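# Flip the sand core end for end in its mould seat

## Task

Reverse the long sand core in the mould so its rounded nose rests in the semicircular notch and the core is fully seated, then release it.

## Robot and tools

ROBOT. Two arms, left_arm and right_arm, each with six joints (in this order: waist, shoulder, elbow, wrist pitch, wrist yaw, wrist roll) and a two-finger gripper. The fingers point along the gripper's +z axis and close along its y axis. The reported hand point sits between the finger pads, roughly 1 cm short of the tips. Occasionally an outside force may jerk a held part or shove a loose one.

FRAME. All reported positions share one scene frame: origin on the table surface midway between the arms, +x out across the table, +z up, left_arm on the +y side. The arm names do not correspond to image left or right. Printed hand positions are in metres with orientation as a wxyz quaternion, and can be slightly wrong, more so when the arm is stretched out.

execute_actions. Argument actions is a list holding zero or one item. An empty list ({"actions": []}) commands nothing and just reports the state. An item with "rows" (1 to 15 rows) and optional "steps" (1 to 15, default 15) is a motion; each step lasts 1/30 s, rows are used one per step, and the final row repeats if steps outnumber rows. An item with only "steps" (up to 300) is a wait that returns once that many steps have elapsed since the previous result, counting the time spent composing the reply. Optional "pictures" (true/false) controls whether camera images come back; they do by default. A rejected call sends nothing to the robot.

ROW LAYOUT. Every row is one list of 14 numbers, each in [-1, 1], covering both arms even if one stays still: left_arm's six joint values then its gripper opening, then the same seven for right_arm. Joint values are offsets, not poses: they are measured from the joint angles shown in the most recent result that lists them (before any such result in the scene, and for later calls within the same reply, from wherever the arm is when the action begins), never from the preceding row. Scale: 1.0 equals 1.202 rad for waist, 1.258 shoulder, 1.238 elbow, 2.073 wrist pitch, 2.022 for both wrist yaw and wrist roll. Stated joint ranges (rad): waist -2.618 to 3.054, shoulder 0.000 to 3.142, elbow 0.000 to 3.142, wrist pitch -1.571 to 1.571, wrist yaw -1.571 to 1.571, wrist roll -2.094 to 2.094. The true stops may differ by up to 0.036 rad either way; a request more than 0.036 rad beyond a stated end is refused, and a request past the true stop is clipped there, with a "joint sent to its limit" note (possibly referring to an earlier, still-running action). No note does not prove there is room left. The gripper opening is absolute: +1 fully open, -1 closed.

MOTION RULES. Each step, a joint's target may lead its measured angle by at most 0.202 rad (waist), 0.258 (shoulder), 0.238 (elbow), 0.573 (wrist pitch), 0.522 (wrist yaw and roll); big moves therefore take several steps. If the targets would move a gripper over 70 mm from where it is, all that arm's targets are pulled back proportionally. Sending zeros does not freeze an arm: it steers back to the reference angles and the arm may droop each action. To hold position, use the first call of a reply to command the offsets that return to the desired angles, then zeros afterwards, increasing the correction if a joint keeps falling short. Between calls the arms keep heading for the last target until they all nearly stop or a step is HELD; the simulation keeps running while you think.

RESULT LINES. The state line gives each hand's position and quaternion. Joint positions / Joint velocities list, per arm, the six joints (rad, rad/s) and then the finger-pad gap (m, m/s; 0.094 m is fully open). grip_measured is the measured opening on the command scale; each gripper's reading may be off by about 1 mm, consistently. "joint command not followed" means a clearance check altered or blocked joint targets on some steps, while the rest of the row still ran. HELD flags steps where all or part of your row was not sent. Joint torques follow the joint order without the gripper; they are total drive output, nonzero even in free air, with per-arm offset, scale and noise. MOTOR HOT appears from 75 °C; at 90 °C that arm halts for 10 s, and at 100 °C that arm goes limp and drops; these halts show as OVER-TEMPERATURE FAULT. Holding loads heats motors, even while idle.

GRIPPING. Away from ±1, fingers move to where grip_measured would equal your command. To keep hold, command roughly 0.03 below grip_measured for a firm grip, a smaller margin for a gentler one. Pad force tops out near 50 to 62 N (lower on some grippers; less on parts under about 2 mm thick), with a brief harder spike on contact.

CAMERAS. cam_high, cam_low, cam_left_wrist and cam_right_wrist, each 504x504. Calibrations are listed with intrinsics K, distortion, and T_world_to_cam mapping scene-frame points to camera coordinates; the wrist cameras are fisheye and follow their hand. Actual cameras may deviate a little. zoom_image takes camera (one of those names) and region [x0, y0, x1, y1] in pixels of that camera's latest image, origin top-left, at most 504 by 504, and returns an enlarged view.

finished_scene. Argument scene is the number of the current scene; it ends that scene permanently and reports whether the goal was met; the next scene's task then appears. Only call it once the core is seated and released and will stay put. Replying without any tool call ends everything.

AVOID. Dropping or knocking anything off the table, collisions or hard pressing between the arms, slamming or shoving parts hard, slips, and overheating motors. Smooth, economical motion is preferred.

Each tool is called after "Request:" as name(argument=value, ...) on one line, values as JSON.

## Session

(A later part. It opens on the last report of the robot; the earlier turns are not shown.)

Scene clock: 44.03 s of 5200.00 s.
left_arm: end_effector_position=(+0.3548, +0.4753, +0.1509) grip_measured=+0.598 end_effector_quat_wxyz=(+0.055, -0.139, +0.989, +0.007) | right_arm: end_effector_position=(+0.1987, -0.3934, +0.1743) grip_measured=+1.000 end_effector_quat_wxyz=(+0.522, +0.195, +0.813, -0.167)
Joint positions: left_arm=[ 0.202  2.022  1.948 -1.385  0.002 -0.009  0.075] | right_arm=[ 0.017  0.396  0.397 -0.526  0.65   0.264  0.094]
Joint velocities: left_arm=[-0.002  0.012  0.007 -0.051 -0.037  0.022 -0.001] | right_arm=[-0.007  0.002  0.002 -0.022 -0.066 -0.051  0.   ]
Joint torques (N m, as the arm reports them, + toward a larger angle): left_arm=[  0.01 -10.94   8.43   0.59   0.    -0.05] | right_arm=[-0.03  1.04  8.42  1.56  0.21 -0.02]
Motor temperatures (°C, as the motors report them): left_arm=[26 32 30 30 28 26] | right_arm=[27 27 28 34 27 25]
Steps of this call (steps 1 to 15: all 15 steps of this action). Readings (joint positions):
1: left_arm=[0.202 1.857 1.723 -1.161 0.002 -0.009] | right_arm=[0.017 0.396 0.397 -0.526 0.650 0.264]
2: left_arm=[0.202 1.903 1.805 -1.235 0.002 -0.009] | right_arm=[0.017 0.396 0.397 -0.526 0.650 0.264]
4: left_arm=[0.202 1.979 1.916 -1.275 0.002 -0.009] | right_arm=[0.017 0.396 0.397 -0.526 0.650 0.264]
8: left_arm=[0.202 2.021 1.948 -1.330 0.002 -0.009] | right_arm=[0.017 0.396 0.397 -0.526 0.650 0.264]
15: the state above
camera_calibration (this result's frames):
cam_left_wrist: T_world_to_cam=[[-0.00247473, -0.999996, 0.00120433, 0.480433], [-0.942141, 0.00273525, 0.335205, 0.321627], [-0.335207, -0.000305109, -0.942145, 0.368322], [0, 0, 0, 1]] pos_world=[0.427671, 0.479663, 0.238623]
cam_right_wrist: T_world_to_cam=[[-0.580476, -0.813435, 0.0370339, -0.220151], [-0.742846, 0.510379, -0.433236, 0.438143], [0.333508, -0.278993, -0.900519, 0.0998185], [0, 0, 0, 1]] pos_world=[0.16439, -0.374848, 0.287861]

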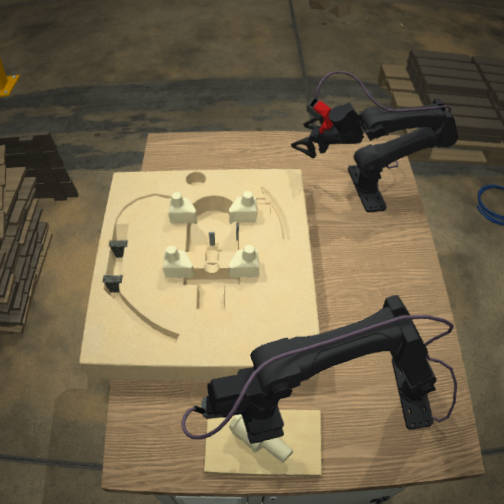

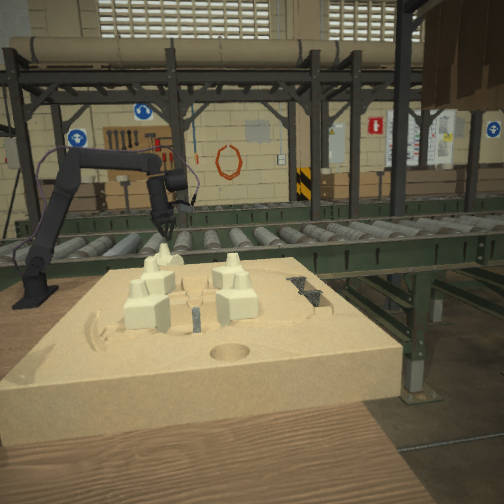

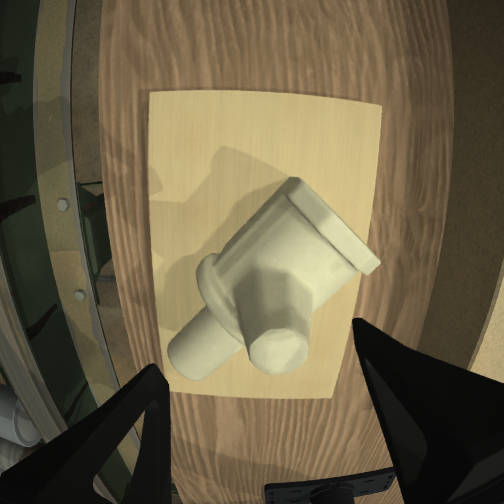

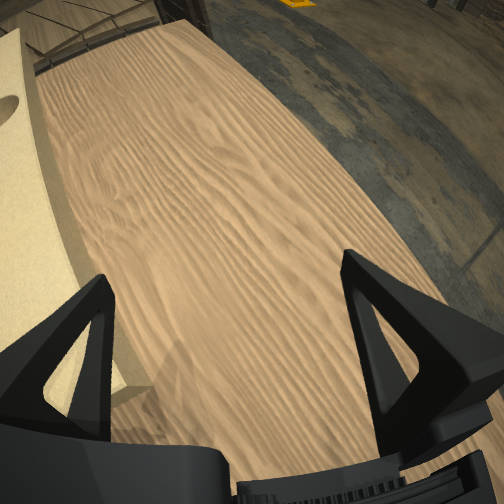

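Request:
execute_actions(actions=[{"rows":[[-0.016,0,0.02,-0.02,0,-0.98,0.6,0,0,0,0,0,0,1]]}], pictures=false)

Request:
execute_actions(actions=[{"steps":25}], pictures=false)

Request:
execute_actions(actions=[{"rows":[[0,0.01,-0.1,0.065,0,0,0.4,0,0,0,0,0,0,1]]}])

Scene clock: 45.87 s of 5200.00 s.
left_arm: end_effector_position=(+0.3482, +0.4675, +0.1501) grip_measured=+0.598 end_effector_quat_wxyz=(-0.031, +0.752, -0.658, +0.023) | right_arm: end_effector_position=(+0.1987, -0.3934, +0.1743) grip_measured=+1.000 end_effector_quat_wxyz=(+0.522, +0.195, +0.813, -0.167)
Joint positions: left_arm=[ 0.189  2.022  1.948 -1.419  0.003 -1.446  0.075] | right_arm=[ 0.017  0.396  0.397 -0.526  0.65   0.264  0.094]
Joint velocities: left_arm=[-0.012  0.007 -0.002 -0.051 -0.037 -2.806 -0.   ] | right_arm=[-0.002 -0.002 -0.022 -0.022  0.007 -0.022  0.   ]
Joint torques (N m, as the arm reports them, + toward a larger angle): left_arm=[-0.48 -9.89  7.68  0.48 -0.02  0.01] | right_arm=[-0.04  1.04  8.42  1.55  0.21 -0.02]
Motor temperatures (°C, as the motors report them): left_arm=[26 32 30 30 28 26] | right_arm=[27 27 29 34 27 25]
Steps of this call (steps 1 to 15: the robot went on to your last target; steps 16 to 40: nothing new was sent; steps 41 to 55: all 15 steps of this action). Readings (joint positions):
41: left_arm=[0.201 2.022 1.948 -1.397 0.002 -0.078] | right_arm=[0.017 0.396 0.397 -0.526 0.650 0.264]
42: left_arm=[0.199 2.022 1.948 -1.401 0.002 -0.178] | right_arm=[0.017 0.396 0.397 -0.526 0.650 0.264]
44: left_arm=[0.193 2.022 1.948 -1.410 0.002 -0.373] | right_arm=[0.017 0.396 0.397 -0.526 0.650 0.264]
48: left_arm=[0.189 2.022 1.948 -1.417 0.002 -0.763] | right_arm=[0.017 0.396 0.397 -0.526 0.650 0.264]
55: the state above

Scene clock: 46.70 s of 5200.00 s.
left_arm: end_effector_position=(+0.3483, +0.4672, +0.1501) grip_measured=+0.598 end_effector_quat_wxyz=(-0.023, +0.899, -0.435, +0.031) | right_arm: end_effector_position=(+0.1987, -0.3934, +0.1743) grip_measured=+1.000 end_effector_quat_wxyz=(+0.522, +0.195, +0.813, -0.167)
Joint positions: left_arm=[ 0.189  2.022  1.948 -1.419  0.005 -1.982  0.075] | right_arm=[ 0.017  0.396  0.397 -0.526  0.65   0.264  0.094]
Joint velocities: left_arm=[-0.007  0.002  0.012 -0.11  -0.022 -0.066  0.   ] | right_arm=[-0.017 -0.012 -0.012 -0.066 -0.081 -0.007  0.   ]
Joint torques (N m, as the arm reports them, + toward a larger angle): left_arm=[-0.5  -9.91  7.66  0.49 -0.04 -0.09] | right_arm=[-0.05  1.04  8.42  1.55  0.21 -0.02]
Motor temperatures (°C, as the motors report them): left_arm=[26 32 30 30 28 26] | right_arm=[27 27 29 34 27 25]
Steps of this call (steps 1 to 25: the robot went on to your last target). Readings (joint positions):
1: left_arm=[0.189 2.022 1.948 -1.419 0.004 -1.544] | right_arm=[0.017 0.396 0.397 -0.526 0.650 0.264]
2: left_arm=[0.189 2.022 1.948 -1.419 0.004 -1.632] | right_arm=[0.017 0.396 0.397 -0.526 0.650 0.264]
4: left_arm=[0.189 2.022 1.948 -1.419 0.005 -1.760] | right_arm=[0.017 0.396 0.397 -0.526 0.650 0.264]
8: left_arm=[0.189 2.022 1.948 -1.419 0.005 -1.894] | right_arm=[0.017 0.396 0.397 -0.526 0.650 0.264]
25: the state above

Scene clock: 47.20 s of 5200.00 s.
left_arm: end_effector_position=(+0.3518, +0.4673, +0.1061) grip_measured=+0.402 end_effector_quat_wxyz=(-0.011, +0.900, -0.435, +0.021) | right_arm: end_effector_position=(+0.1987, -0.3934, +0.1743) grip_measured=+1.000 end_effector_quat_wxyz=(+0.522, +0.195, +0.813, -0.167)
Joint positions: left_arm=[ 0.189  2.055  1.822 -1.292  0.01  -1.983  0.066] | right_arm=[ 0.017  0.396  0.397 -0.526  0.65   0.264  0.094]
Joint velocities: left_arm=[ 0.022 -0.002 -0.002  0.007  0.051 -0.051  0.   ] | right_arm=[ 0.007 -0.007  0.002 -0.022  0.037  0.022  0.   ]
Joint torques (N m, as the arm reports them, + toward a larger angle): left_arm=[  0.02 -11.68   5.75   0.54  -0.04  -0.02] | right_arm=[-0.02  1.06  8.4   1.55  0.21 -0.02]
Motor temperatures (°C, as the motors report them): left_arm=[26 32 30 30 28 26] | right_arm=[27 27 29 34 27 25]
Steps of this call (steps 1 to 15: all 15 steps of this action). Readings (joint positions):
1: left_arm=[0.189 2.020 1.929 -1.399 0.006 -1.983] | right_arm=[0.017 0.396 0.397 -0.526 0.650 0.264]
2: left_arm=[0.189 2.014 1.900 -1.371 0.006 -1.983] | right_arm=[0.017 0.396 0.397 -0.526 0.650 0.264]
4: left_arm=[0.189 2.022 1.853 -1.342 0.007 -1.983] | right_arm=[0.017 0.396 0.397 -0.526 0.650 0.264]
8: left_arm=[0.189 2.053 1.823 -1.314 0.009 -1.983] | right_arm=[0.017 0.396 0.397 -0.526 0.650 0.264]
15: the state above
camera_calibration (this result's frames):
cam_left_wrist: T_world_to_cam=[[0.922517, 0.378667, 0.0746504, -0.504959], [0.308256, -0.839276, 0.447878, 0.275435], [0.232249, -0.390164, -0.890973, 0.302202], [0, 0, 0, 1]] pos_world=[0.310743, 0.540286, 0.183588]
cam_right_wrist: T_world_to_cam=[[-0.580476, -0.813435, 0.0370339, -0.220151], [-0.742846, 0.510379, -0.433236, 0.438143], [0.333508, -0.278993, -0.900519, 0.0998185], [0, 0, 0, 1]] pos_world=[0.16439, -0.374848, 0.287861]

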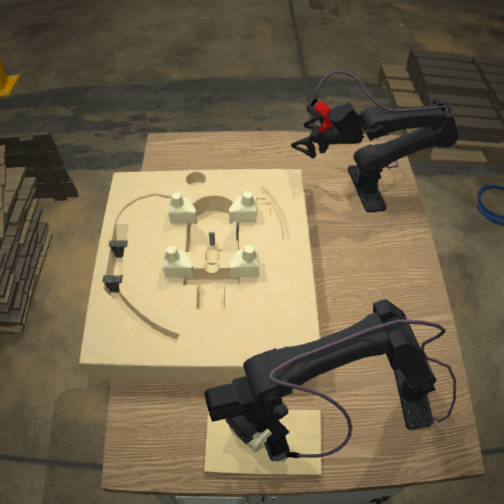

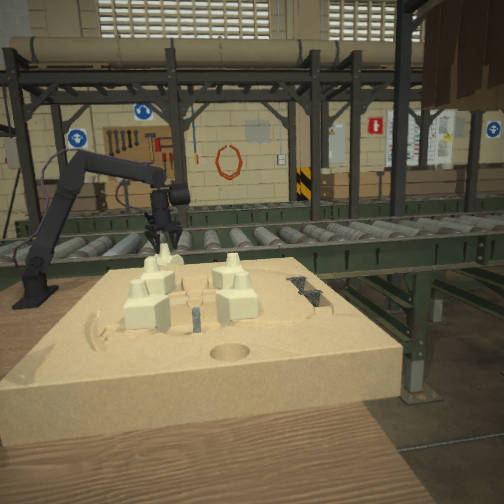

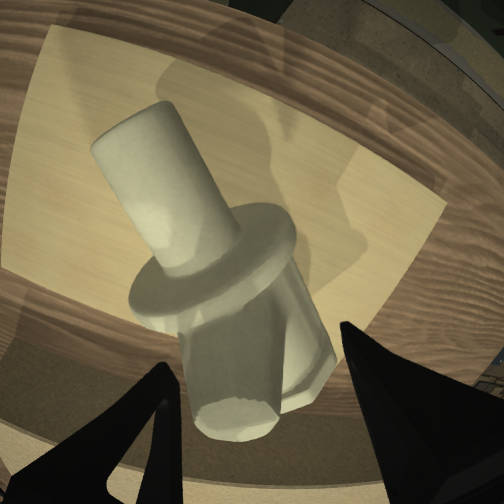

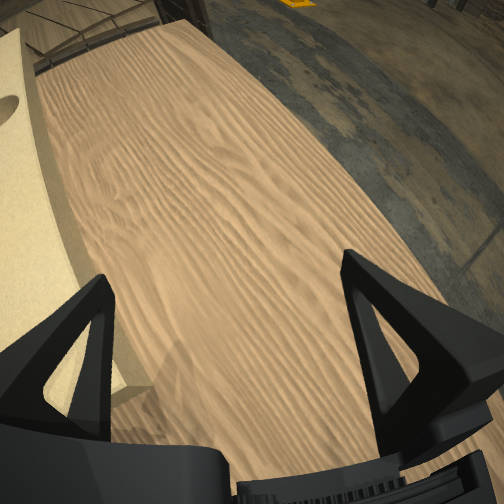

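Request:
execute_actions(actions=[{"rows":[[0,-0.032,-0.01,-0.02,0,0,0.3,0,0,0,0,0,0,1]],"steps":12}], pictures=false)

Request:
execute_actions(actions=[{"rows":[[0,-0.01,0,0,0,0,-0.4,0,0,0,0,0,0,1]]}], pictures=false)

Request:
execute_actions(actions=[{"rows":[[0,-0.065,0.15,-0.05,0,0,-0.4,0,0,0,0,0,0,1]]}], pictures=false)

Request:
execute_actions(actions=[{"rows":[[0,-0.06,0.06,0,0,0.8,-0.4,0,0,0,0,0,0,1]]}], pictures=false)

Request:
execute_actions(actions=[{"steps":10}])

Scene clock: 49.00 s of 5200.00 s.
left_arm: end_effector_position=(+0.3463, +0.4652, +0.1059) grip_measured=+0.302 end_effector_quat_wxyz=(-0.002, +0.900, -0.435, +0.013) | right_arm: end_effector_position=(+0.1987, -0.3934, +0.1743) grip_measured=+1.000 end_effector_quat_wxyz=(+0.522, +0.195, +0.813, -0.167)
Joint positions: left_arm=[ 0.189  2.055  1.822 -1.316  0.013 -1.983  0.061] | right_arm=[ 0.017  0.396  0.397 -0.526  0.65   0.264  0.094]
Joint velocities: left_arm=[-0.002  0.017 -0.002 -0.007  0.022  0.022  0.   ] | right_arm=[-0.007 -0.012 -0.007 -0.051 -0.007  0.007  0.   ]
Joint torques (N m, as the arm reports them, + toward a larger angle): left_arm=[  0.04 -13.11   4.59   0.32  -0.05  -0.03] | right_arm=[-0.03  1.04  8.43  1.55  0.21 -0.02]
Motor temperatures (°C, as the motors report them): left_arm=[26 32 30 29 28 26] | right_arm=[27 27 29 34 27 25]
Steps of this call (steps 1 to 15: the robot went on to your last target; steps 16 to 42: nothing new was sent; steps 43 to 54: all 12 steps of this action). Readings (joint positions):
43: left_arm=[0.189 2.055 1.822 -1.289 0.010 -1.983] | right_arm=[0.017 0.396 0.397 -0.526 0.650 0.264]
44: left_arm=[0.189 2.055 1.822 -1.294 0.011 -1.983] | right_arm=[0.017 0.396 0.397 -0.526 0.650 0.264]
46: left_arm=[0.189 2.055 1.822 -1.303 0.012 -1.983] | right_arm=[0.017 0.396 0.397 -0.526 0.650 0.264]
50: left_arm=[0.189 2.055 1.822 -1.313 0.013 -1.983] | right_arm=[0.017 0.396 0.397 -0.526 0.650 0.264]
54: the state above

Scene clock: 49.50 s of 5200.00 s.
left_arm: end_effector_position=(+0.3460, +0.4644, +0.1058) grip_measured=-0.254 end_effector_quat_wxyz=(-0.000, +0.900, -0.436, +0.014) | right_arm: end_effector_position=(+0.1987, -0.3934, +0.1743) grip_measured=+1.000 end_effector_quat_wxyz=(+0.522, +0.195, +0.813, -0.167)
Joint positions: left_arm=[ 0.189  2.055  1.822 -1.317  0.017 -1.982  0.035] | right_arm=[ 0.017  0.396  0.397 -0.526  0.65   0.264  0.094]
Joint velocities: left_arm=[-0.002 -0.012 -0.017  0.007  0.081 -0.022  0.   ] | right_arm=[-0.002  0.002 -0.017 -0.022 -0.037 -0.051  0.   ]
Joint torques (N m, as the arm reports them, + toward a larger angle): left_arm=[ -0.01 -11.09   5.57   0.48  -0.03  -0.03] | right_arm=[-0.03  1.04  8.42  1.55  0.2  -0.02]
Motor temperatures (°C, as the motors report them): left_arm=[26 32 30 29 28 26] | right_arm=[27 27 29 34 27 25]
Steps of this call (steps 1 to 15: all 15 steps of this action). Readings (joint positions):
1: left_arm=[0.189 2.055 1.822 -1.316 0.014 -1.983] | right_arm=[0.017 0.396 0.397 -0.526 0.650 0.264]
2: left_arm=[0.189 2.055 1.822 -1.316 0.014 -1.983] | right_arm=[0.017 0.396 0.397 -0.526 0.650 0.264]
4: left_arm=[0.189 2.055 1.822 -1.317 0.017 -1.981] | right_arm=[0.017 0.396 0.397 -0.526 0.650 0.264]
8: left_arm=[0.189 2.055 1.822 -1.317 0.017 -1.982] | right_arm=[0.017 0.396 0.397 -0.526 0.650 0.264]
15: the state above

Scene clock: 50.00 s of 5200.00 s.
left_arm: end_effector_position=(+0.3526, +0.4652, +0.1565) grip_measured=-0.254 end_effector_quat_wxyz=(-0.024, +0.899, -0.436, +0.045) | right_arm: end_effector_position=(+0.1987, -0.3934, +0.1743) grip_measured=+1.000 end_effector_quat_wxyz=(+0.522, +0.195, +0.813, -0.167)
Joint positions: left_arm=[ 0.189  2.02   1.969 -1.421  0.022 -1.982  0.035] | right_arm=[ 0.017  0.396  0.397 -0.526  0.65   0.264  0.094]
Joint velocities: left_arm=[ 0.002  0.002 -0.002 -0.095  0.037  0.007 -0.   ] | right_arm=[ 0.002  0.002 -0.007 -0.037 -0.007  0.051  0.   ]
Joint torques (N m, as the arm reports them, + toward a larger angle): left_arm=[ -0.01 -13.36   8.86   0.73  -0.03  -0.02] | right_arm=[-0.03  1.03  8.41  1.56  0.21 -0.02]
Motor temperatures (°C, as the motors report them): left_arm=[26 32 30 29 28 26] | right_arm=[27 27 29 34 27 25]
Steps of this call (steps 1 to 15: all 15 steps of this action). Readings (joint positions):
1: left_arm=[0.189 2.056 1.840 -1.331 0.017 -1.982] | right_arm=[0.017 0.396 0.397 -0.526 0.650 0.264]
2: left_arm=[0.189 2.065 1.870 -1.357 0.019 -1.982] | right_arm=[0.017 0.396 0.397 -0.526 0.650 0.264]
4: left_arm=[0.189 2.062 1.919 -1.385 0.021 -1.982] | right_arm=[0.017 0.396 0.397 -0.526 0.650 0.264]
8: left_arm=[0.189 2.029 1.964 -1.391 0.022 -1.982] | right_arm=[0.017 0.396 0.397 -0.526 0.650 0.264]
15: the state above

Scene clock: 50.50 s of 5200.00 s.
left_arm: end_effector_position=(+0.3522, +0.4646, +0.1649) grip_measured=-0.253 end_effector_quat_wxyz=(+0.052, -0.420, +0.906, -0.022) | right_arm: end_effector_position=(+0.1987, -0.3934, +0.1743) grip_measured=+1.000 end_effector_quat_wxyz=(+0.522, +0.195, +0.813, -0.167)
Joint positions: left_arm=[ 0.189  2.013  1.991 -1.439  0.025 -0.613  0.035] | right_arm=[ 0.017  0.396  0.397 -0.526  0.65   0.264  0.094]
Joint velocities: left_arm=[ 0.002 -0.007  0.002 -0.11  -0.037  1.648 -0.   ] | right_arm=[ 0.007 -0.017 -0.002  0.022 -0.037 -0.022  0.   ]
Joint torques (N m, as the arm reports them, + toward a larger angle): left_arm=[  0.05 -14.86  10.05   0.75  -0.03   0.  ] | right_arm=[-0.04  1.05  8.41  1.55  0.21 -0.01]
Motor temperatures (°C, as the motors report them): left_arm=[26 32 30 29 28 26] | right_arm=[27 27 29 34 27 25]
Steps of this call (steps 1 to 15: all 15 steps of this action). Readings (joint positions):
1: left_arm=[0.189 2.020 1.972 -1.426 0.022 -1.916] | right_arm=[0.017 0.396 0.397 -0.526 0.650 0.264]
2: left_arm=[0.189 2.020 1.975 -1.432 0.023 -1.816] | right_arm=[0.017 0.396 0.397 -0.526 0.650 0.264]
4: left_arm=[0.189 2.019 1.984 -1.437 0.023 -1.622] | right_arm=[0.017 0.396 0.397 -0.526 0.650 0.264]
8: left_arm=[0.189 2.014 1.991 -1.437 0.024 -1.232] | right_arm=[0.017 0.396 0.397 -0.526 0.650 0.264]
15: the state above

Scene clock: 50.83 s of 5200.00 s.
left_arm: end_effector_position=(+0.3515, +0.4644, +0.1648) grip_measured=-0.253 end_effector_quat_wxyz=(+0.052, -0.320, +0.946, -0.016) | right_arm: end_effector_position=(+0.1987, -0.3934, +0.1743) grip_measured=+1.000 end_effector_quat_wxyz=(+0.522, +0.195, +0.813, -0.167)
Joint positions: left_arm=[ 0.189  2.013  1.991 -1.442  0.025 -0.397  0.035] | right_arm=[ 0.017  0.396  0.397 -0.526  0.65   0.264  0.094]
Joint velocities: left_arm=[-0.022 -0.007 -0.012 -0.066 -0.007  0.242 -0.001] | right_arm=[-0.007 -0.007  0.012 -0.022  0.095  0.022  0.   ]
Joint torques (N m, as the arm reports them, + toward a larger angle): left_arm=[  0.03 -14.88  10.     0.76  -0.01   0.06] | right_arm=[-0.02  1.03  8.41  1.56  0.21 -0.01]
Motor temperatures (°C, as the motors report them): left_arm=[26 32 30 29 28 26] | right_arm=[27 27 29 34 27 25]
Steps of this call (steps 1 to 10: the robot went on to your last target). Readings (joint positions):
1: left_arm=[0.189 2.013 1.991 -1.440 0.025 -0.564] | right_arm=[0.017 0.396 0.397 -0.526 0.650 0.264]
2: left_arm=[0.189 2.013 1.991 -1.440 0.025 -0.525] | right_arm=[0.017 0.396 0.397 -0.526 0.650 0.264]
4: left_arm=[0.189 2.013 1.991 -1.441 0.025 -0.469] | right_arm=[0.017 0.396 0.397 -0.526 0.650 0.264]
8: left_arm=[0.189 2.013 1.991 -1.442 0.025 -0.411] | right_arm=[0.017 0.396 0.397 -0.526 0.650 0.264]
10: the state above
camera_calibration (this result's frames):
cam_left_wrist: T_world_to_cam=[[0.358238, -0.931265, 0.0664217, 0.300107], [-0.88587, -0.316588, 0.339127, 0.441755], [-0.294789, -0.180329, -0.938393, 0.449082], [0, 0, 0, 1]] pos_world=[0.416212, 0.500316, 0.251671]
cam_right_wrist: T_world_to_cam=[[-0.580476, -0.813435, 0.0370339, -0.220151], [-0.742846, 0.510379, -0.433236, 0.438143], [0.333508, -0.278993, -0.900519, 0.0998185], [0, 0, 0, 1]] pos_world=[0.16439, -0.374848, 0.287861]

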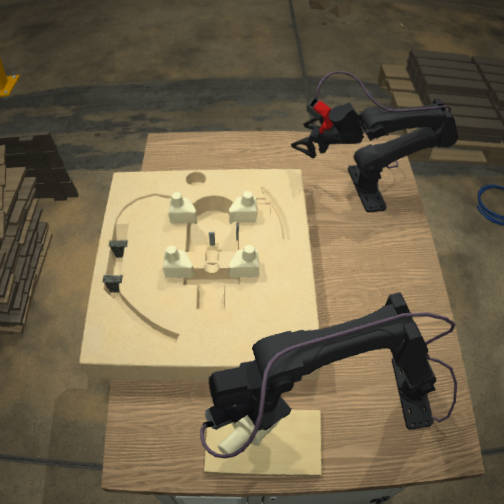

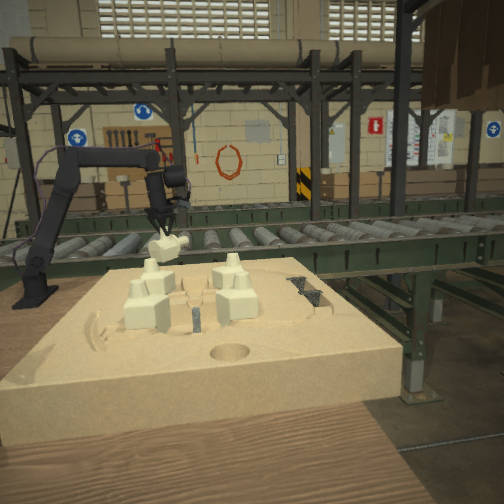

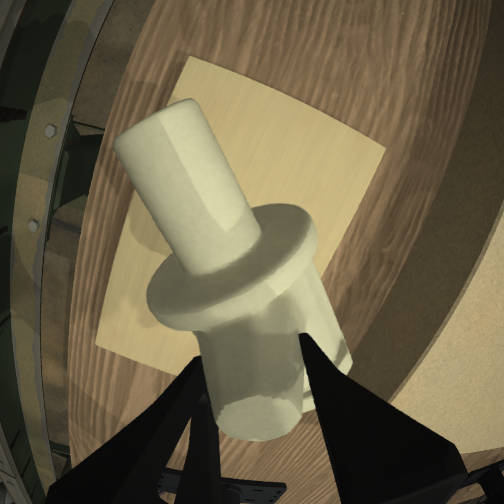

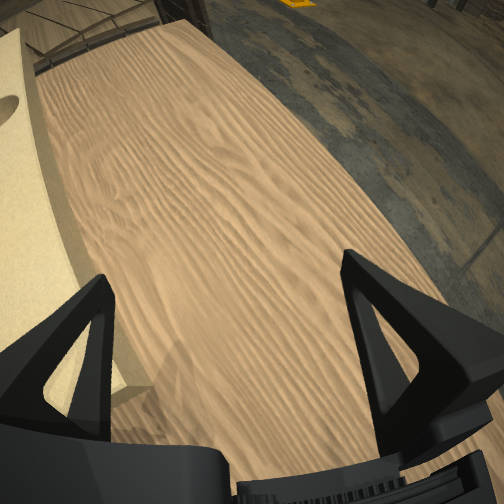

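Request:
execute_actions(actions=[{"rows":[[0,-0.035,-0.04,0.03,0,0.83,-0.4,0,0,0,0,0,0,1]]}], pictures=false)

Request:
execute_actions(actions=[{"steps":25}], pictures=false)

Request:
execute_actions(actions=[{"rows":[[0,-0.03,-0.04,0.035,0,0,-0.4,0,0,0,0,0,0,1]]}])

Scene clock: 52.50 s of 5200.00 s.
left_arm: end_effector_position=(+0.3457, +0.4636, +0.1424) grip_measured=-0.252 end_effector_quat_wxyz=(+0.031, +0.370, +0.928, +0.010) | right_arm: end_effector_position=(+0.1987, -0.3934, +0.1743) grip_measured=+1.000 end_effector_quat_wxyz=(+0.522, +0.195, +0.813, -0.167)
Joint positions: left_arm=[ 0.189  2.02   1.915 -1.405  0.021  1.016  0.035] | right_arm=[ 0.017  0.396  0.397 -0.526  0.65   0.264  0.094]
Joint velocities: left_arm=[-0.022 -0.002  0.017 -0.037 -0.037  1.751  0.   ] | right_arm=[ 0.002  0.007  0.007 -0.037  0.051  0.007  0.   ]
Joint torques (N m, as the arm reports them, + toward a larger angle): left_arm=[  0.04 -13.72   7.76   0.69   0.06  -0.03] | right_arm=[-0.03  1.04  8.41  1.55  0.21 -0.01]
Motor temperatures (°C, as the motors report them): left_arm=[26 32 30 29 28 26] | right_arm=[27 27 29 35 27 25]
Steps of this call (steps 1 to 30: the robot went on to your last target; steps 31 to 35: nothing new was sent; steps 36 to 50: all 15 steps of this action). Readings (joint positions):
36: left_arm=[0.189 2.012 1.981 -1.436 0.025 -0.306] | right_arm=[0.017 0.396 0.397 -0.526 0.650 0.264]
37: left_arm=[0.189 2.008 1.965 -1.425 0.024 -0.205] | right_arm=[0.017 0.396 0.397 -0.526 0.650 0.264]
39: left_arm=[0.189 2.009 1.938 -1.416 0.024 -0.010] | right_arm=[0.017 0.396 0.397 -0.526 0.650 0.264]
43: left_arm=[0.189 2.020 1.916 -1.416 0.023 0.380] | right_arm=[0.017 0.396 0.397 -0.526 0.650 0.264]
50: the state above

Scene clock: 53.33 s of 5200.00 s.
left_arm: end_effector_position=(+0.3462, +0.4639, +0.1424) grip_measured=-0.252 end_effector_quat_wxyz=(+0.030, +0.487, +0.873, +0.015) | right_arm: end_effector_position=(+0.1987, -0.3934, +0.1743) grip_measured=+1.000 end_effector_quat_wxyz=(+0.522, +0.195, +0.813, -0.167)
Joint positions: left_arm=[ 0.189  2.02   1.915 -1.403  0.02   1.275  0.035] | right_arm=[ 0.017  0.396  0.397 -0.526  0.65   0.264  0.094]
Joint velocities: left_arm=[-0.007 -0.007 -0.002  0.066 -0.022  0.081 -0.   ] | right_arm=[ 0.002  0.002  0.002  0.022 -0.037  0.007  0.   ]
Joint torques (N m, as the arm reports them, + toward a larger angle): left_arm=[  0.01 -13.73   7.85   0.7    0.05   0.03] | right_arm=[-0.03  1.04  8.42  1.55  0.21 -0.01]
Motor temperatures (°C, as the motors report them): left_arm=[26 32 30 29 28 26] | right_arm=[27 27 29 35 27 25]
Steps of this call (steps 1 to 25: the robot went on to your last target). Readings (joint positions):
1: left_arm=[0.189 2.020 1.915 -1.405 0.021 1.069] | right_arm=[0.017 0.396 0.397 -0.526 0.650 0.264]
2: left_arm=[0.189 2.020 1.915 -1.404 0.020 1.111] | right_arm=[0.017 0.396 0.397 -0.526 0.650 0.264]
4: left_arm=[0.189 2.020 1.915 -1.404 0.020 1.171] | right_arm=[0.017 0.396 0.397 -0.526 0.650 0.264]
8: left_arm=[0.189 2.020 1.915 -1.403 0.020 1.233] | right_arm=[0.017 0.396 0.397 -0.526 0.650 0.264]
25: the state above

Scene clock: 53.83 s of 5200.00 s.
left_arm: end_effector_position=(+0.3434, +0.4639, +0.1189) grip_measured=-0.252 end_effector_quat_wxyz=(+0.017, +0.487, +0.873, +0.005) | right_arm: end_effector_position=(+0.1987, -0.3934, +0.1743) grip_measured=+1.000 end_effector_quat_wxyz=(+0.522, +0.195, +0.813, -0.167)
Joint positions: left_arm=[ 0.189  2.033  1.842 -1.347  0.016  1.275  0.035] | right_arm=[ 0.017  0.396  0.397 -0.526  0.65   0.264  0.094]
Joint velocities: left_arm=[ 0.002  0.012 -0.007  0.051 -0.037  0.007  0.   ] | right_arm=[-0.002 -0.017 -0.002  0.007  0.051 -0.051  0.   ]
Joint torques (N m, as the arm reports them, + toward a larger angle): left_arm=[  0.   -13.69   7.57   0.59   0.04  -0.03] | right_arm=[-0.04  1.04  8.4   1.55  0.21 -0.02]
Motor temperatures (°C, as the motors report them): left_arm=[26 32 30 29 28 26] | right_arm=[27 27 29 35 27 25]
Steps of this call (steps 1 to 15: all 15 steps of this action). Readings (joint positions):
1: left_arm=[0.189 2.020 1.905 -1.395 0.020 1.275] | right_arm=[0.017 0.396 0.397 -0.526 0.650 0.264]
2: left_arm=[0.189 2.016 1.890 -1.381 0.019 1.275] | right_arm=[0.017 0.396 0.397 -0.526 0.650 0.264]
4: left_arm=[0.189 2.019 1.864 -1.363 0.018 1.275] | right_arm=[0.017 0.396 0.397 -0.526 0.650 0.264]
8: left_arm=[0.189 2.032 1.842 -1.360 0.016 1.275] | right_arm=[0.017 0.396 0.397 -0.526 0.650 0.264]
15: the state above
camera_calibration (this result's frames):
cam_left_wrist: T_world_to_cam=[[-0.963077, -0.26922, -0.00189262, 0.460281], [-0.245098, 0.873832, 0.419933, -0.33191], [-0.111401, 0.404892, -0.907553, 0.0653746], [0, 0, 0, 1]] pos_world=[0.369218, 0.387481, 0.199582]
cam_right_wrist: T_world_to_cam=[[-0.580476, -0.813435, 0.0370339, -0.220151], [-0.742846, 0.510379, -0.433236, 0.438143], [0.333508, -0.278993, -0.900519, 0.0998185], [0, 0, 0, 1]] pos_world=[0.16439, -0.374848, 0.287861]

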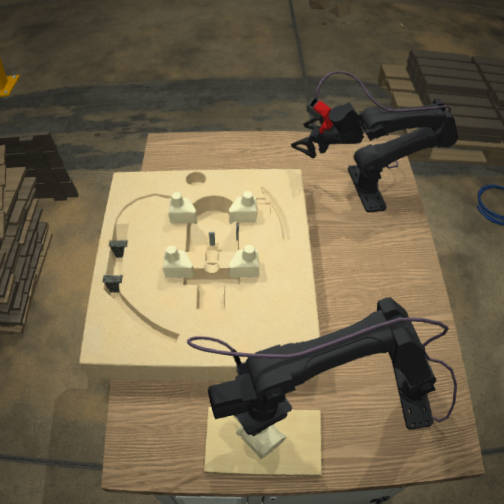

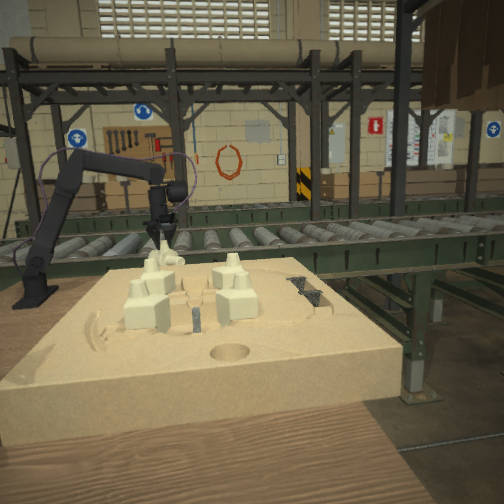

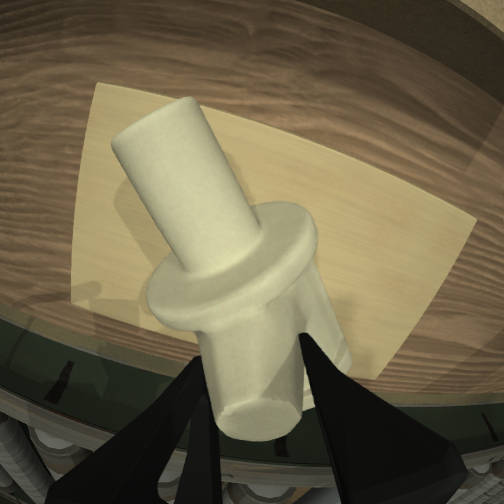

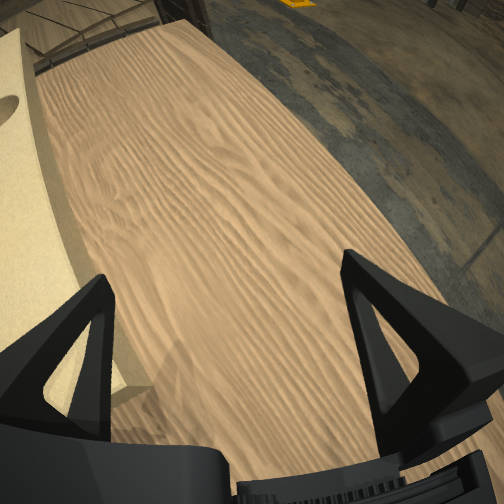

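Request:
execute_actions(actions=[{"rows":[[-0.045,-0.03,0.01,0.01,0,0,-0.4,0,0,0,0,0,0,1]],"steps":12}], pictures=false)

Request:
execute_actions(actions=[{"rows":[[0,-0.01,-0.015,0.02,0,0,-0.4,0,0,0,0,0,0,1]]}], pictures=false)

Request:
execute_actions(actions=[{"rows":[[0,0,-0.01,0,0,0,-0.4,0,0,0,0,0,0,1]],"steps":10}], pictures=false)

Request:
execute_actions(actions=[{"rows":[[0,-0.01,0,0,0,0,0.7,0,0,0,0,0,0,1]],"steps":12}], pictures=false)

Request:
execute_actions(actions=[{"rows":[[0,-0.04,0.1,-0.05,0,0,0.7,0,0,0,0,0,0,1],[0,-0.04,0.1,-0.05,0,0,0.7,0,0,0,0,0,0,1],[0,-0.04,0.1,-0.05,0,0,0.7,0,0,0,0,0,0,1],[0,-0.04,0.1,-0.05,0,-0.635,0.7,0,0,0,0,0,0,1]]}], pictures=false)

Request:
execute_actions(actions=[{"steps":12}], pictures=false)

Request:
execute_actions(actions=[{"rows":[[0,-0.3,-0.2,0.15,0,0,0.7,0,0,0,0,0,0,1]]}], pictures=false)

Request:
execute_actions(actions=[{"rows":[[0,-0.17,-0.3,0.2,0,0,0.7,0,0,0,0,0,0,1]]}])

Scene clock: 56.67 s of 5200.00 s.
left_arm: end_effector_position=(+0.3500, +0.4418, +0.1190) grip_measured=-0.252 end_effector_quat_wxyz=(+0.020, +0.512, +0.859, +0.007) | right_arm: end_effector_position=(+0.1987, -0.3934, +0.1743) grip_measured=+1.000 end_effector_quat_wxyz=(+0.522, +0.195, +0.813, -0.167)
Joint positions: left_arm=[ 0.131  2.033  1.842 -1.341  0.016  1.275  0.035] | right_arm=[ 0.017  0.396  0.397 -0.526  0.65   0.264  0.094]
Joint velocities: left_arm=[-0.002 -0.012 -0.002  0.007 -0.051 -0.007 -0.   ] | right_arm=[-0.022 -0.002 -0.002 -0.037 -0.11   0.066  0.   ]
Joint torques (N m, as the arm reports them, + toward a larger angle): left_arm=[  0.32 -12.83   6.6    0.61   0.1   -0.05] | right_arm=[-0.04  1.05  8.41  1.55  0.2  -0.02]
Motor temperatures (°C, as the motors report them): left_arm=[26 33 30 29 28 26] | right_arm=[27 27 29 35 27 25]
Steps of this call (steps 1 to 15: the robot went on to your last target; steps 16 to 73: nothing new was sent; steps 74 to 85: all 12 steps of this action). Readings (joint positions):
74: left_arm=[0.185 2.033 1.842 -1.344 0.014 1.275] | right_arm=[0.017 0.396 0.397 -0.526 0.650 0.264]
75: left_arm=[0.178 2.033 1.842 -1.344 0.008 1.275] | right_arm=[0.017 0.396 0.397 -0.526 0.650 0.264]
77: left_arm=[0.159 2.033 1.842 -1.343 0.002 1.275] | right_arm=[0.017 0.396 0.397 -0.526 0.650 0.264]
81: left_arm=[0.134 2.033 1.842 -1.342 0.012 1.275] | right_arm=[0.017 0.396 0.397 -0.526 0.650 0.264]
85: the state above

Scene clock: 57.17 s of 5200.00 s.
left_arm: end_effector_position=(+0.3503, +0.4411, +0.1073) grip_measured=-0.252 end_effector_quat_wxyz=(+0.015, +0.513, +0.859, +0.002) | right_arm: end_effector_position=(+0.1987, -0.3934, +0.1743) grip_measured=+1.000 end_effector_quat_wxyz=(+0.522, +0.195, +0.813, -0.167)
Joint positions: left_arm=[ 0.13   2.047  1.816 -1.316  0.018  1.275  0.035] | right_arm=[ 0.017  0.396  0.397 -0.526  0.65   0.264  0.094]
Joint velocities: left_arm=[ 0.027 -0.022 -0.002 -0.007  0.037  0.037  0.   ] | right_arm=[-0.012 -0.012 -0.007  0.066 -0.022 -0.081  0.   ]
Joint torques (N m, as the arm reports them, + toward a larger angle): left_arm=[  0.13 -12.11   6.13   0.6   -0.01  -0.04] | right_arm=[-0.03  1.04  8.42  1.55  0.21 -0.01]
Motor temperatures (°C, as the motors report them): left_arm=[26 33 30 29 28 26] | right_arm=[27 27 29 35 27 25]
Steps of this call (steps 1 to 15: all 15 steps of this action). Readings (joint positions):
1: left_arm=[0.131 2.034 1.837 -1.338 0.014 1.275] | right_arm=[0.017 0.396 0.397 -0.526 0.650 0.264]
2: left_arm=[0.131 2.034 1.831 -1.331 0.012 1.275] | right_arm=[0.017 0.396 0.397 -0.526 0.650 0.264]
4: left_arm=[0.131 2.042 1.818 -1.322 0.010 1.275] | right_arm=[0.017 0.396 0.397 -0.526 0.650 0.264]
8: left_arm=[0.130 2.047 1.816 -1.316 0.018 1.275] | right_arm=[0.017 0.396 0.397 -0.526 0.650 0.264]
15: the state above

Scene clock: 57.50 s of 5200.00 s.
left_arm: end_effector_position=(+0.3500, +0.4410, +0.1069) grip_measured=-0.252 end_effector_quat_wxyz=(+0.014, +0.513, +0.859, +0.001) | right_arm: end_effector_position=(+0.1987, -0.3934, +0.1743) grip_measured=+1.000 end_effector_quat_wxyz=(+0.522, +0.195, +0.813, -0.167)
Joint positions: left_arm=[ 0.13   2.047  1.815 -1.316  0.018  1.275  0.035] | right_arm=[ 0.017  0.396  0.397 -0.526  0.65   0.264  0.094]
Joint velocities: left_arm=[ 0.012  0.012 -0.002  0.037 -0.051 -0.037 -0.   ] | right_arm=[-0.007 -0.007 -0.007  0.007 -0.022  0.007  0.   ]
Joint torques (N m, as the arm reports them, + toward a larger angle): left_arm=[  0.03 -10.06   4.67   0.47   0.01  -0.03] | right_arm=[-0.02  1.04  8.41  1.55  0.21 -0.01]
Motor temperatures (°C, as the motors report them): left_arm=[26 33 30 29 28 26] | right_arm=[27 27 29 35 27 25]
Steps of this call (steps 1 to 10: all 10 steps of this action). Readings (joint positions):
1: left_arm=[0.130 2.047 1.815 -1.316 0.018 1.275] | right_arm=[0.017 0.396 0.397 -0.526 0.650 0.264]
2: left_arm=[0.130 2.047 1.815 -1.316 0.018 1.275] | right_arm=[0.017 0.396 0.397 -0.526 0.650 0.264]
4: left_arm=[0.130 2.047 1.815 -1.316 0.018 1.275] | right_arm=[0.017 0.396 0.397 -0.526 0.650 0.264]
8: left_arm=[0.130 2.047 1.815 -1.316 0.018 1.275] | right_arm=[0.017 0.396 0.397 -0.526 0.650 0.264]
10: the state above

Scene clock: 57.90 s of 5200.00 s.
left_arm: end_effector_position=(+0.3499, +0.4417, +0.1069) grip_measured=+0.698 end_effector_quat_wxyz=(+0.013, +0.512, +0.859, +0.003) | right_arm: end_effector_position=(+0.1987, -0.3934, +0.1743) grip_measured=+1.000 end_effector_quat_wxyz=(+0.522, +0.195, +0.813, -0.167)
Joint positions: left_arm=[ 0.13   2.047  1.815 -1.315  0.014  1.275  0.08 ] | right_arm=[ 0.017  0.396  0.397 -0.526  0.65   0.264  0.094]
Joint velocities: left_arm=[-0.007 -0.022  0.007  0.037  0.022 -0.037 -0.001] | right_arm=[-0.002  0.007 -0.002 -0.022 -0.022 -0.051  0.   ]
Joint torques (N m, as the arm reports them, + toward a larger angle): left_arm=[ -0.01 -11.03   5.53   0.45   0.01  -0.02] | right_arm=[-0.02  1.04  8.42  1.55  0.21 -0.02]
Motor temperatures (°C, as the motors report them): left_arm=[26 33 30 29 28 26] | right_arm=[27 27 29 35 27 25]
Steps of this call (steps 1 to 12: all 12 steps of this action). Readings (joint positions):
1: left_arm=[0.130 2.047 1.815 -1.315 0.018 1.275] | right_arm=[0.017 0.396 0.397 -0.526 0.650 0.264]
2: left_arm=[0.130 2.047 1.815 -1.315 0.017 1.275] | right_arm=[0.017 0.396 0.397 -0.526 0.650 0.264]
4: left_arm=[0.130 2.047 1.815 -1.315 0.015 1.275] | right_arm=[0.017 0.396 0.397 -0.526 0.650 0.264]
8: left_arm=[0.130 2.047 1.815 -1.315 0.014 1.275] | right_arm=[0.017 0.396 0.397 -0.526 0.650 0.264]
12: the state above

Scene clock: 58.40 s of 5200.00 s.
left_arm: end_effector_position=(+0.3503, +0.4423, +0.1476) grip_measured=+0.698 end_effector_quat_wxyz=(+0.037, +0.009, +0.999, +0.002) | right_arm: end_effector_position=(+0.1987, -0.3934, +0.1743) grip_measured=+1.000 end_effector_quat_wxyz=(+0.522, +0.195, +0.813, -0.167)
Joint positions: left_arm=[ 0.13   2.009  1.919 -1.408  0.011  0.216  0.08 ] | right_arm=[ 0.017  0.396  0.397 -0.526  0.65   0.264  0.094]
Joint velocities: left_arm=[ 0.007  0.002 -0.012 -0.081 -0.022 -1.56   0.   ] | right_arm=[-0.012  0.002 -0.012 -0.007 -0.007  0.037  0.   ]
Joint torques (N m, as the arm reports them, + toward a larger angle): left_arm=[  0.02 -10.72   7.27   0.49   0.04  -0.05] | right_arm=[-0.03  1.05  8.43  1.55  0.2  -0.01]
Motor temperatures (°C, as the motors report them): left_arm=[26 33 30 28 28 26] | right_arm=[27 27 29 35 27 25]
Steps of this call (steps 1 to 15: all 15 steps of this action). Readings (joint positions):
1: left_arm=[0.130 2.048 1.829 -1.330 0.013 1.275] | right_arm=[0.017 0.396 0.397 -0.526 0.650 0.264]
2: left_arm=[0.130 2.051 1.852 -1.350 0.012 1.275] | right_arm=[0.017 0.396 0.397 -0.526 0.650 0.264]
4: left_arm=[0.130 2.042 1.892 -1.370 0.011 1.206] | right_arm=[0.017 0.396 0.397 -0.526 0.650 0.264]
8: left_arm=[0.130 2.012 1.918 -1.388 0.011 0.815] | right_arm=[0.017 0.396 0.397 -0.526 0.650 0.264]
15: the state above

Scene clock: 58.80 s of 5200.00 s.
left_arm: end_effector_position=(+0.3487, +0.4420, +0.1475) grip_measured=+0.698 end_effector_quat_wxyz=(+0.033, -0.093, +0.995, -0.002) | right_arm: end_effector_position=(+0.1987, -0.3934, +0.1743) grip_measured=+1.000 end_effector_quat_wxyz=(+0.522, +0.195, +0.813, -0.167)
Joint positions: left_arm=[ 0.13   2.009  1.919 -1.415  0.011  0.013  0.08 ] | right_arm=[ 0.017  0.396  0.397 -0.526  0.65   0.264  0.094]
Joint velocities: left_arm=[ 0.007  0.007 -0.012 -0.037  0.022  0.007  0.   ] | right_arm=[ 0.012 -0.012 -0.002 -0.022  0.007 -0.022  0.   ]
Joint torques (N m, as the arm reports them, + toward a larger angle): left_arm=[  0.   -10.71   7.22   0.51   0.03  -0.11] | right_arm=[-0.03  1.03  8.4   1.55  0.2  -0.02]
Motor temperatures (°C, as the motors report them): left_arm=[26 33 30 28 28 26] | right_arm=[27 27 29 35 27 25]
Steps of this call (steps 1 to 12: the robot went on to your last target). Readings (joint positions):
1: left_arm=[0.130 2.009 1.919 -1.410 0.011 0.172] | right_arm=[0.017 0.396 0.397 -0.526 0.650 0.264]
2: left_arm=[0.130 2.009 1.919 -1.411 0.011 0.137] | right_arm=[0.017 0.396 0.397 -0.526 0.650 0.264]
4: left_arm=[0.130 2.009 1.919 -1.412 0.011 0.086] | right_arm=[0.017 0.396 0.397 -0.526 0.650 0.264]
8: left_arm=[0.130 2.009 1.919 -1.414 0.011 0.034] | right_arm=[0.017 0.396 0.397 -0.526 0.650 0.264]
12: the state above

Scene clock: 59.30 s of 5200.00 s.
left_arm: end_effector_position=(+0.3433, +0.4409, +0.2329) grip_measured=+0.698 end_effector_quat_wxyz=(+0.239, -0.089, +0.967, +0.020) | right_arm: end_effector_position=(+0.1987, -0.3934, +0.1743) grip_measured=+1.000 end_effector_quat_wxyz=(+0.522, +0.195, +0.813, -0.167)
Joint positions: left_arm=[ 0.13   1.626  1.67  -1.13   0.011  0.012  0.08 ] | right_arm=[ 0.017  0.396  0.397 -0.526  0.65   0.264  0.094]
Joint velocities: left_arm=[-0.007  0.154 -0.002  0.066 -0.022  0.007  0.   ] | right_arm=[ 0.002  0.002 -0.027 -0.037  0.022 -0.037  0.   ]
Joint torques (N m, as the arm reports them, + toward a larger angle): left_arm=[-0.05 -7.13  6.19  1.28 -0.01 -0.02] | right_arm=[-0.04  1.05  8.42  1.55  0.21 -0.02]
Motor temperatures (°C, as the motors report them): left_arm=[26 33 30 28 28 26] | right_arm=[27 27 29 35 27 25]
Steps of this call (steps 1 to 15: all 15 steps of this action). Readings (joint positions):
1: left_arm=[0.130 1.979 1.872 -1.361 0.011 0.012] | right_arm=[0.017 0.396 0.397 -0.526 0.650 0.264]
2: left_arm=[0.130 1.922 1.782 -1.285 0.011 0.012] | right_arm=[0.017 0.396 0.397 -0.526 0.650 0.264]
4: left_arm=[0.130 1.810 1.679 -1.249 0.011 0.012] | right_arm=[0.017 0.396 0.397 -0.526 0.650 0.264]
8: left_arm=[0.130 1.643 1.664 -1.181 0.011 0.012] | right_arm=[0.017 0.396 0.397 -0.526 0.650 0.264]
15: the state above

Scene clock: 59.80 s of 5200.00 s.
left_arm: end_effector_position=(+0.3413, +0.4405, +0.2148) grip_measured=+0.698 end_effector_quat_wxyz=(+0.335, -0.086, +0.938, +0.030) | right_arm: end_effector_position=(+0.1987, -0.3934, +0.1743) grip_measured=+1.000 end_effector_quat_wxyz=(+0.522, +0.195, +0.813, -0.167)
Joint positions: left_arm=[ 0.13   1.427  1.295 -0.753  0.011  0.012  0.08 ] | right_arm=[ 0.017  0.396  0.397 -0.526  0.65   0.264  0.094]
Joint velocities: left_arm=[-0.007 -0.007  0.002  0.212  0.022 -0.037 -0.   ] | right_arm=[-0.022 -0.002  0.002 -0.051 -0.051  0.007  0.   ]
Joint torques (N m, as the arm reports them, + toward a larger angle): left_arm=[ 0.03 -6.61  6.78  1.48 -0.01 -0.03] | right_arm=[-0.02  1.04  8.42  1.55  0.2  -0.01]
Motor temperatures (°C, as the motors report them): left_arm=[26 32 30 29 28 26] | right_arm=[27 27 29 35 27 25]
Steps of this call (steps 1 to 15: all 15 steps of this action). Readings (joint positions):
1: left_arm=[0.130 1.604 1.624 -1.065 0.011 0.012] | right_arm=[0.017 0.396 0.397 -0.526 0.650 0.264]
2: left_arm=[0.130 1.557 1.534 -0.970 0.011 0.012] | right_arm=[0.017 0.396 0.397 -0.526 0.650 0.264]
4: left_arm=[0.130 1.465 1.383 -0.883 0.011 0.012] | right_arm=[0.017 0.396 0.397 -0.526 0.650 0.264]
8: left_arm=[0.130 1.427 1.298 -0.828 0.011 0.012] | right_arm=[0.017 0.396 0.397 -0.526 0.650 0.264]
15: the state above
camera_calibration (this result's frames):
cam_left_wrist: T_world_to_cam=[[-0.055019, -0.986892, -0.151716, 0.49056], [-0.974041, 0.0864647, -0.20921, 0.378571], [0.219586, 0.136267, -0.96603, 0.17952], [0, 0, 0, 1]] pos_world=[0.356314, 0.426934, 0.327049]
cam_right_wrist: T_world_to_cam=[[-0.580476, -0.813435, 0.0370339, -0.220151], [-0.742846, 0.510379, -0.433236, 0.438143], [0.333508, -0.278993, -0.900519, 0.0998185], [0, 0, 0, 1]] pos_world=[0.16439, -0.374848, 0.287861]

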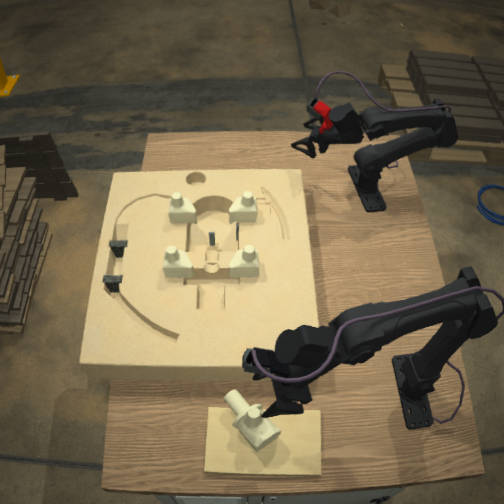

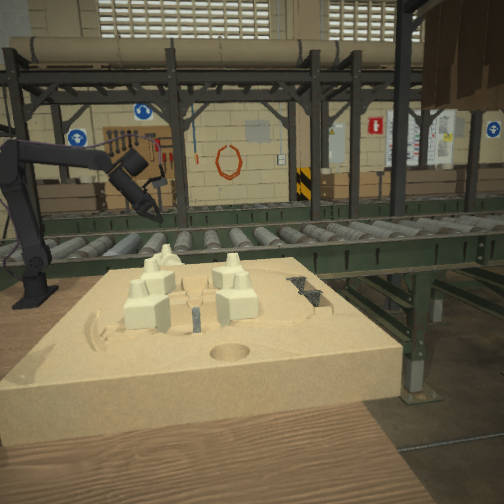

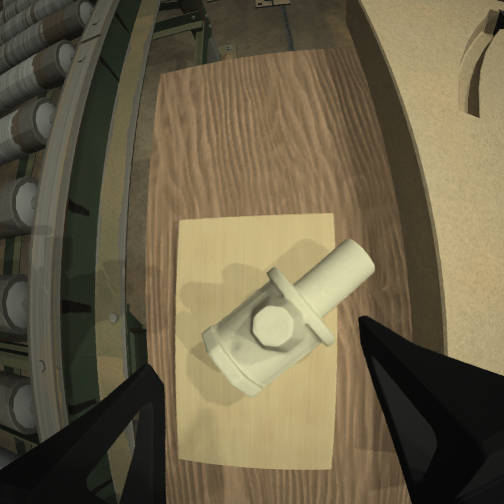

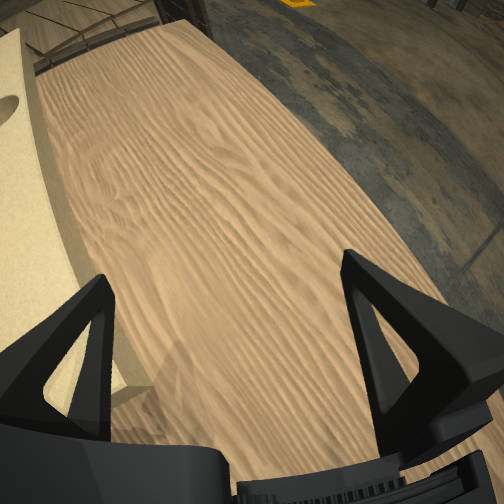

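Request:
execute_actions(actions=[{"rows":[[0.006,0.02,-0.05,0.06,0,0,0.2,0,0,0,0,0,0,1],[0.006,0.03,-0.08,0.09,0,0,0.2,0,0,0,0,0,0,1],[0.006,0.04,-0.11,0.11,0,0,0.2,0,0,0,0,0,0,1],[0.006,0.05,-0.14,0.13,0,0,0.2,0,0,0,0,0,0,1],[0.006,0.06,-0.16,0.15,0,0,0.2,0,0,0,0,0,0,1],[0.006,0.07,-0.18,0.16,0,0,0.2,0,0,0,0,0,0,1],[0.006,0.085,-0.2,0.16,0,0,0.2,0,0,0,0,0,0,1]]}], pictures=false)

Request:
execute_actions(actions=[{"steps":12}])

Scene clock: 61.83 s of 5200.00 s.
left_arm: end_effector_position=(+0.3461, +0.4415, +0.1043) grip_measured=+0.202 end_effector_quat_wxyz=(+0.286, -0.087, +0.954, +0.025) | right_arm: end_effector_position=(+0.1987, -0.3934, +0.1743) grip_measured=+1.000 end_effector_quat_wxyz=(+0.522, +0.195, +0.813, -0.167)
Joint positions: left_arm=[ 0.13   1.557  1.033 -0.465  0.011  0.013  0.056] | right_arm=[ 0.017  0.396  0.397 -0.526  0.65   0.264  0.094]
Joint velocities: left_arm=[ 0.002  0.007 -0.012  0.227  0.022  0.037  0.   ] | right_arm=[-0.007  0.007  0.012  0.037  0.037 -0.007  0.   ]
Joint torques (N m, as the arm reports them, + toward a larger angle): left_arm=[ 0.62 -8.19  7.43  1.34  0.01 -0.04] | right_arm=[-0.02  1.04  8.41  1.56  0.2  -0.01]
Motor temperatures (°C, as the motors report them): left_arm=[26 32 30 29 28 26] | right_arm=[27 27 29 35 27 25]
Steps of this call (steps 1 to 30: the robot went on to your last target; steps 31 to 46: nothing new was sent; steps 47 to 61: all 15 steps of this action). Readings (joint positions):
47: left_arm=[0.130 1.428 1.287 -0.724 0.011 0.012] | right_arm=[0.017 0.396 0.397 -0.526 0.650 0.264]
48: left_arm=[0.130 1.428 1.269 -0.692 0.011 0.012] | right_arm=[0.017 0.396 0.397 -0.526 0.650 0.264]
50: left_arm=[0.130 1.438 1.209 -0.617 0.011 0.012] | right_arm=[0.017 0.396 0.397 -0.526 0.650 0.264]
54: left_arm=[0.130 1.510 1.082 -0.508 0.011 0.012] | right_arm=[0.017 0.396 0.397 -0.526 0.650 0.264]
61: the state above

Scene clock: 62.23 s of 5200.00 s.
left_arm: end_effector_position=(+0.3504, +0.4423, +0.1073) grip_measured=+0.202 end_effector_quat_wxyz=(+0.296, -0.087, +0.951, +0.026) | right_arm: end_effector_position=(+0.1987, -0.3934, +0.1743) grip_measured=+1.000 end_effector_quat_wxyz=(+0.522, +0.195, +0.813, -0.167)
Joint positions: left_arm=[ 0.13   1.557  1.033 -0.444  0.011  0.013  0.056] | right_arm=[ 0.017  0.396  0.397 -0.526  0.65   0.264  0.094]
Joint velocities: left_arm=[-0.017 -0.007  0.002  0.051  0.022  0.081  0.001] | right_arm=[ 0.012  0.002  0.002  0.022 -0.081 -0.066  0.   ]
Joint torques (N m, as the arm reports them, + toward a larger angle): left_arm=[ 0.61 -8.2   7.57  1.45  0.01 -0.05] | right_arm=[-0.03  1.04  8.43  1.56  0.21 -0.02]
Motor temperatures (°C, as the motors report them): left_arm=[26 32 30 29 28 26] | right_arm=[27 27 29 35 27 25]
Steps of this call (steps 1 to 12: the robot went on to your last target). Readings (joint positions):
1: left_arm=[0.130 1.557 1.033 -0.459 0.011 0.013] | right_arm=[0.017 0.396 0.397 -0.526 0.650 0.264]
2: left_arm=[0.130 1.557 1.033 -0.456 0.011 0.013] | right_arm=[0.017 0.396 0.397 -0.526 0.650 0.264]
4: left_arm=[0.130 1.557 1.033 -0.450 0.011 0.013] | right_arm=[0.017 0.396 0.397 -0.526 0.650 0.264]
8: left_arm=[0.130 1.557 1.033 -0.445 0.011 0.013] | right_arm=[0.017 0.396 0.397 -0.526 0.650 0.264]
12: the state above
camera_calibration (this result's frames):
cam_left_wrist: T_world_to_cam=[[-0.0673798, -0.989045, -0.131343, 0.47964], [-0.987737, 0.0847068, -0.131148, 0.361918], [0.140836, 0.120895, -0.982624, 0.109613], [0, 0, 0, 1]] pos_world=[0.374361, 0.430476, 0.21817]
cam_right_wrist: T_world_to_cam=[[-0.580476, -0.813435, 0.0370339, -0.220151], [-0.742846, 0.510379, -0.433236, 0.438143], [0.333508, -0.278993, -0.900519, 0.0998185], [0, 0, 0, 1]] pos_world=[0.16439, -0.374848, 0.287861]

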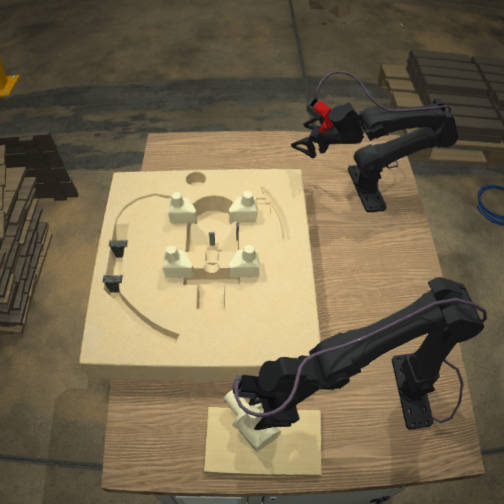

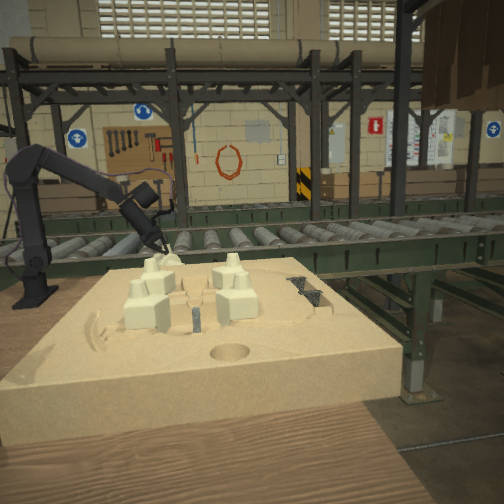

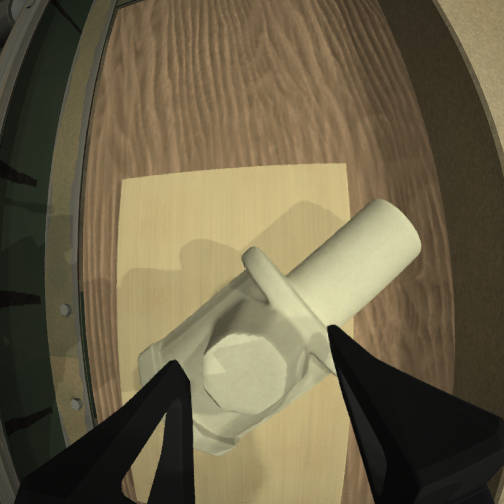

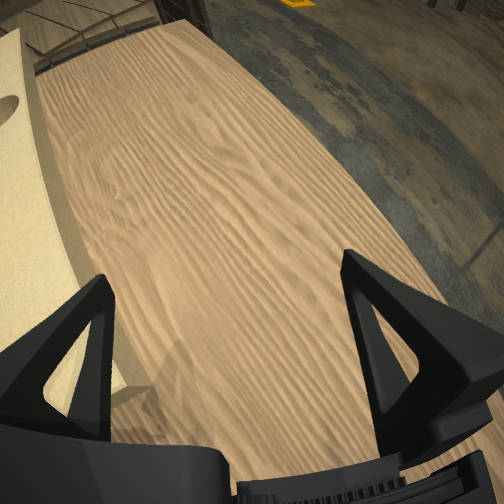

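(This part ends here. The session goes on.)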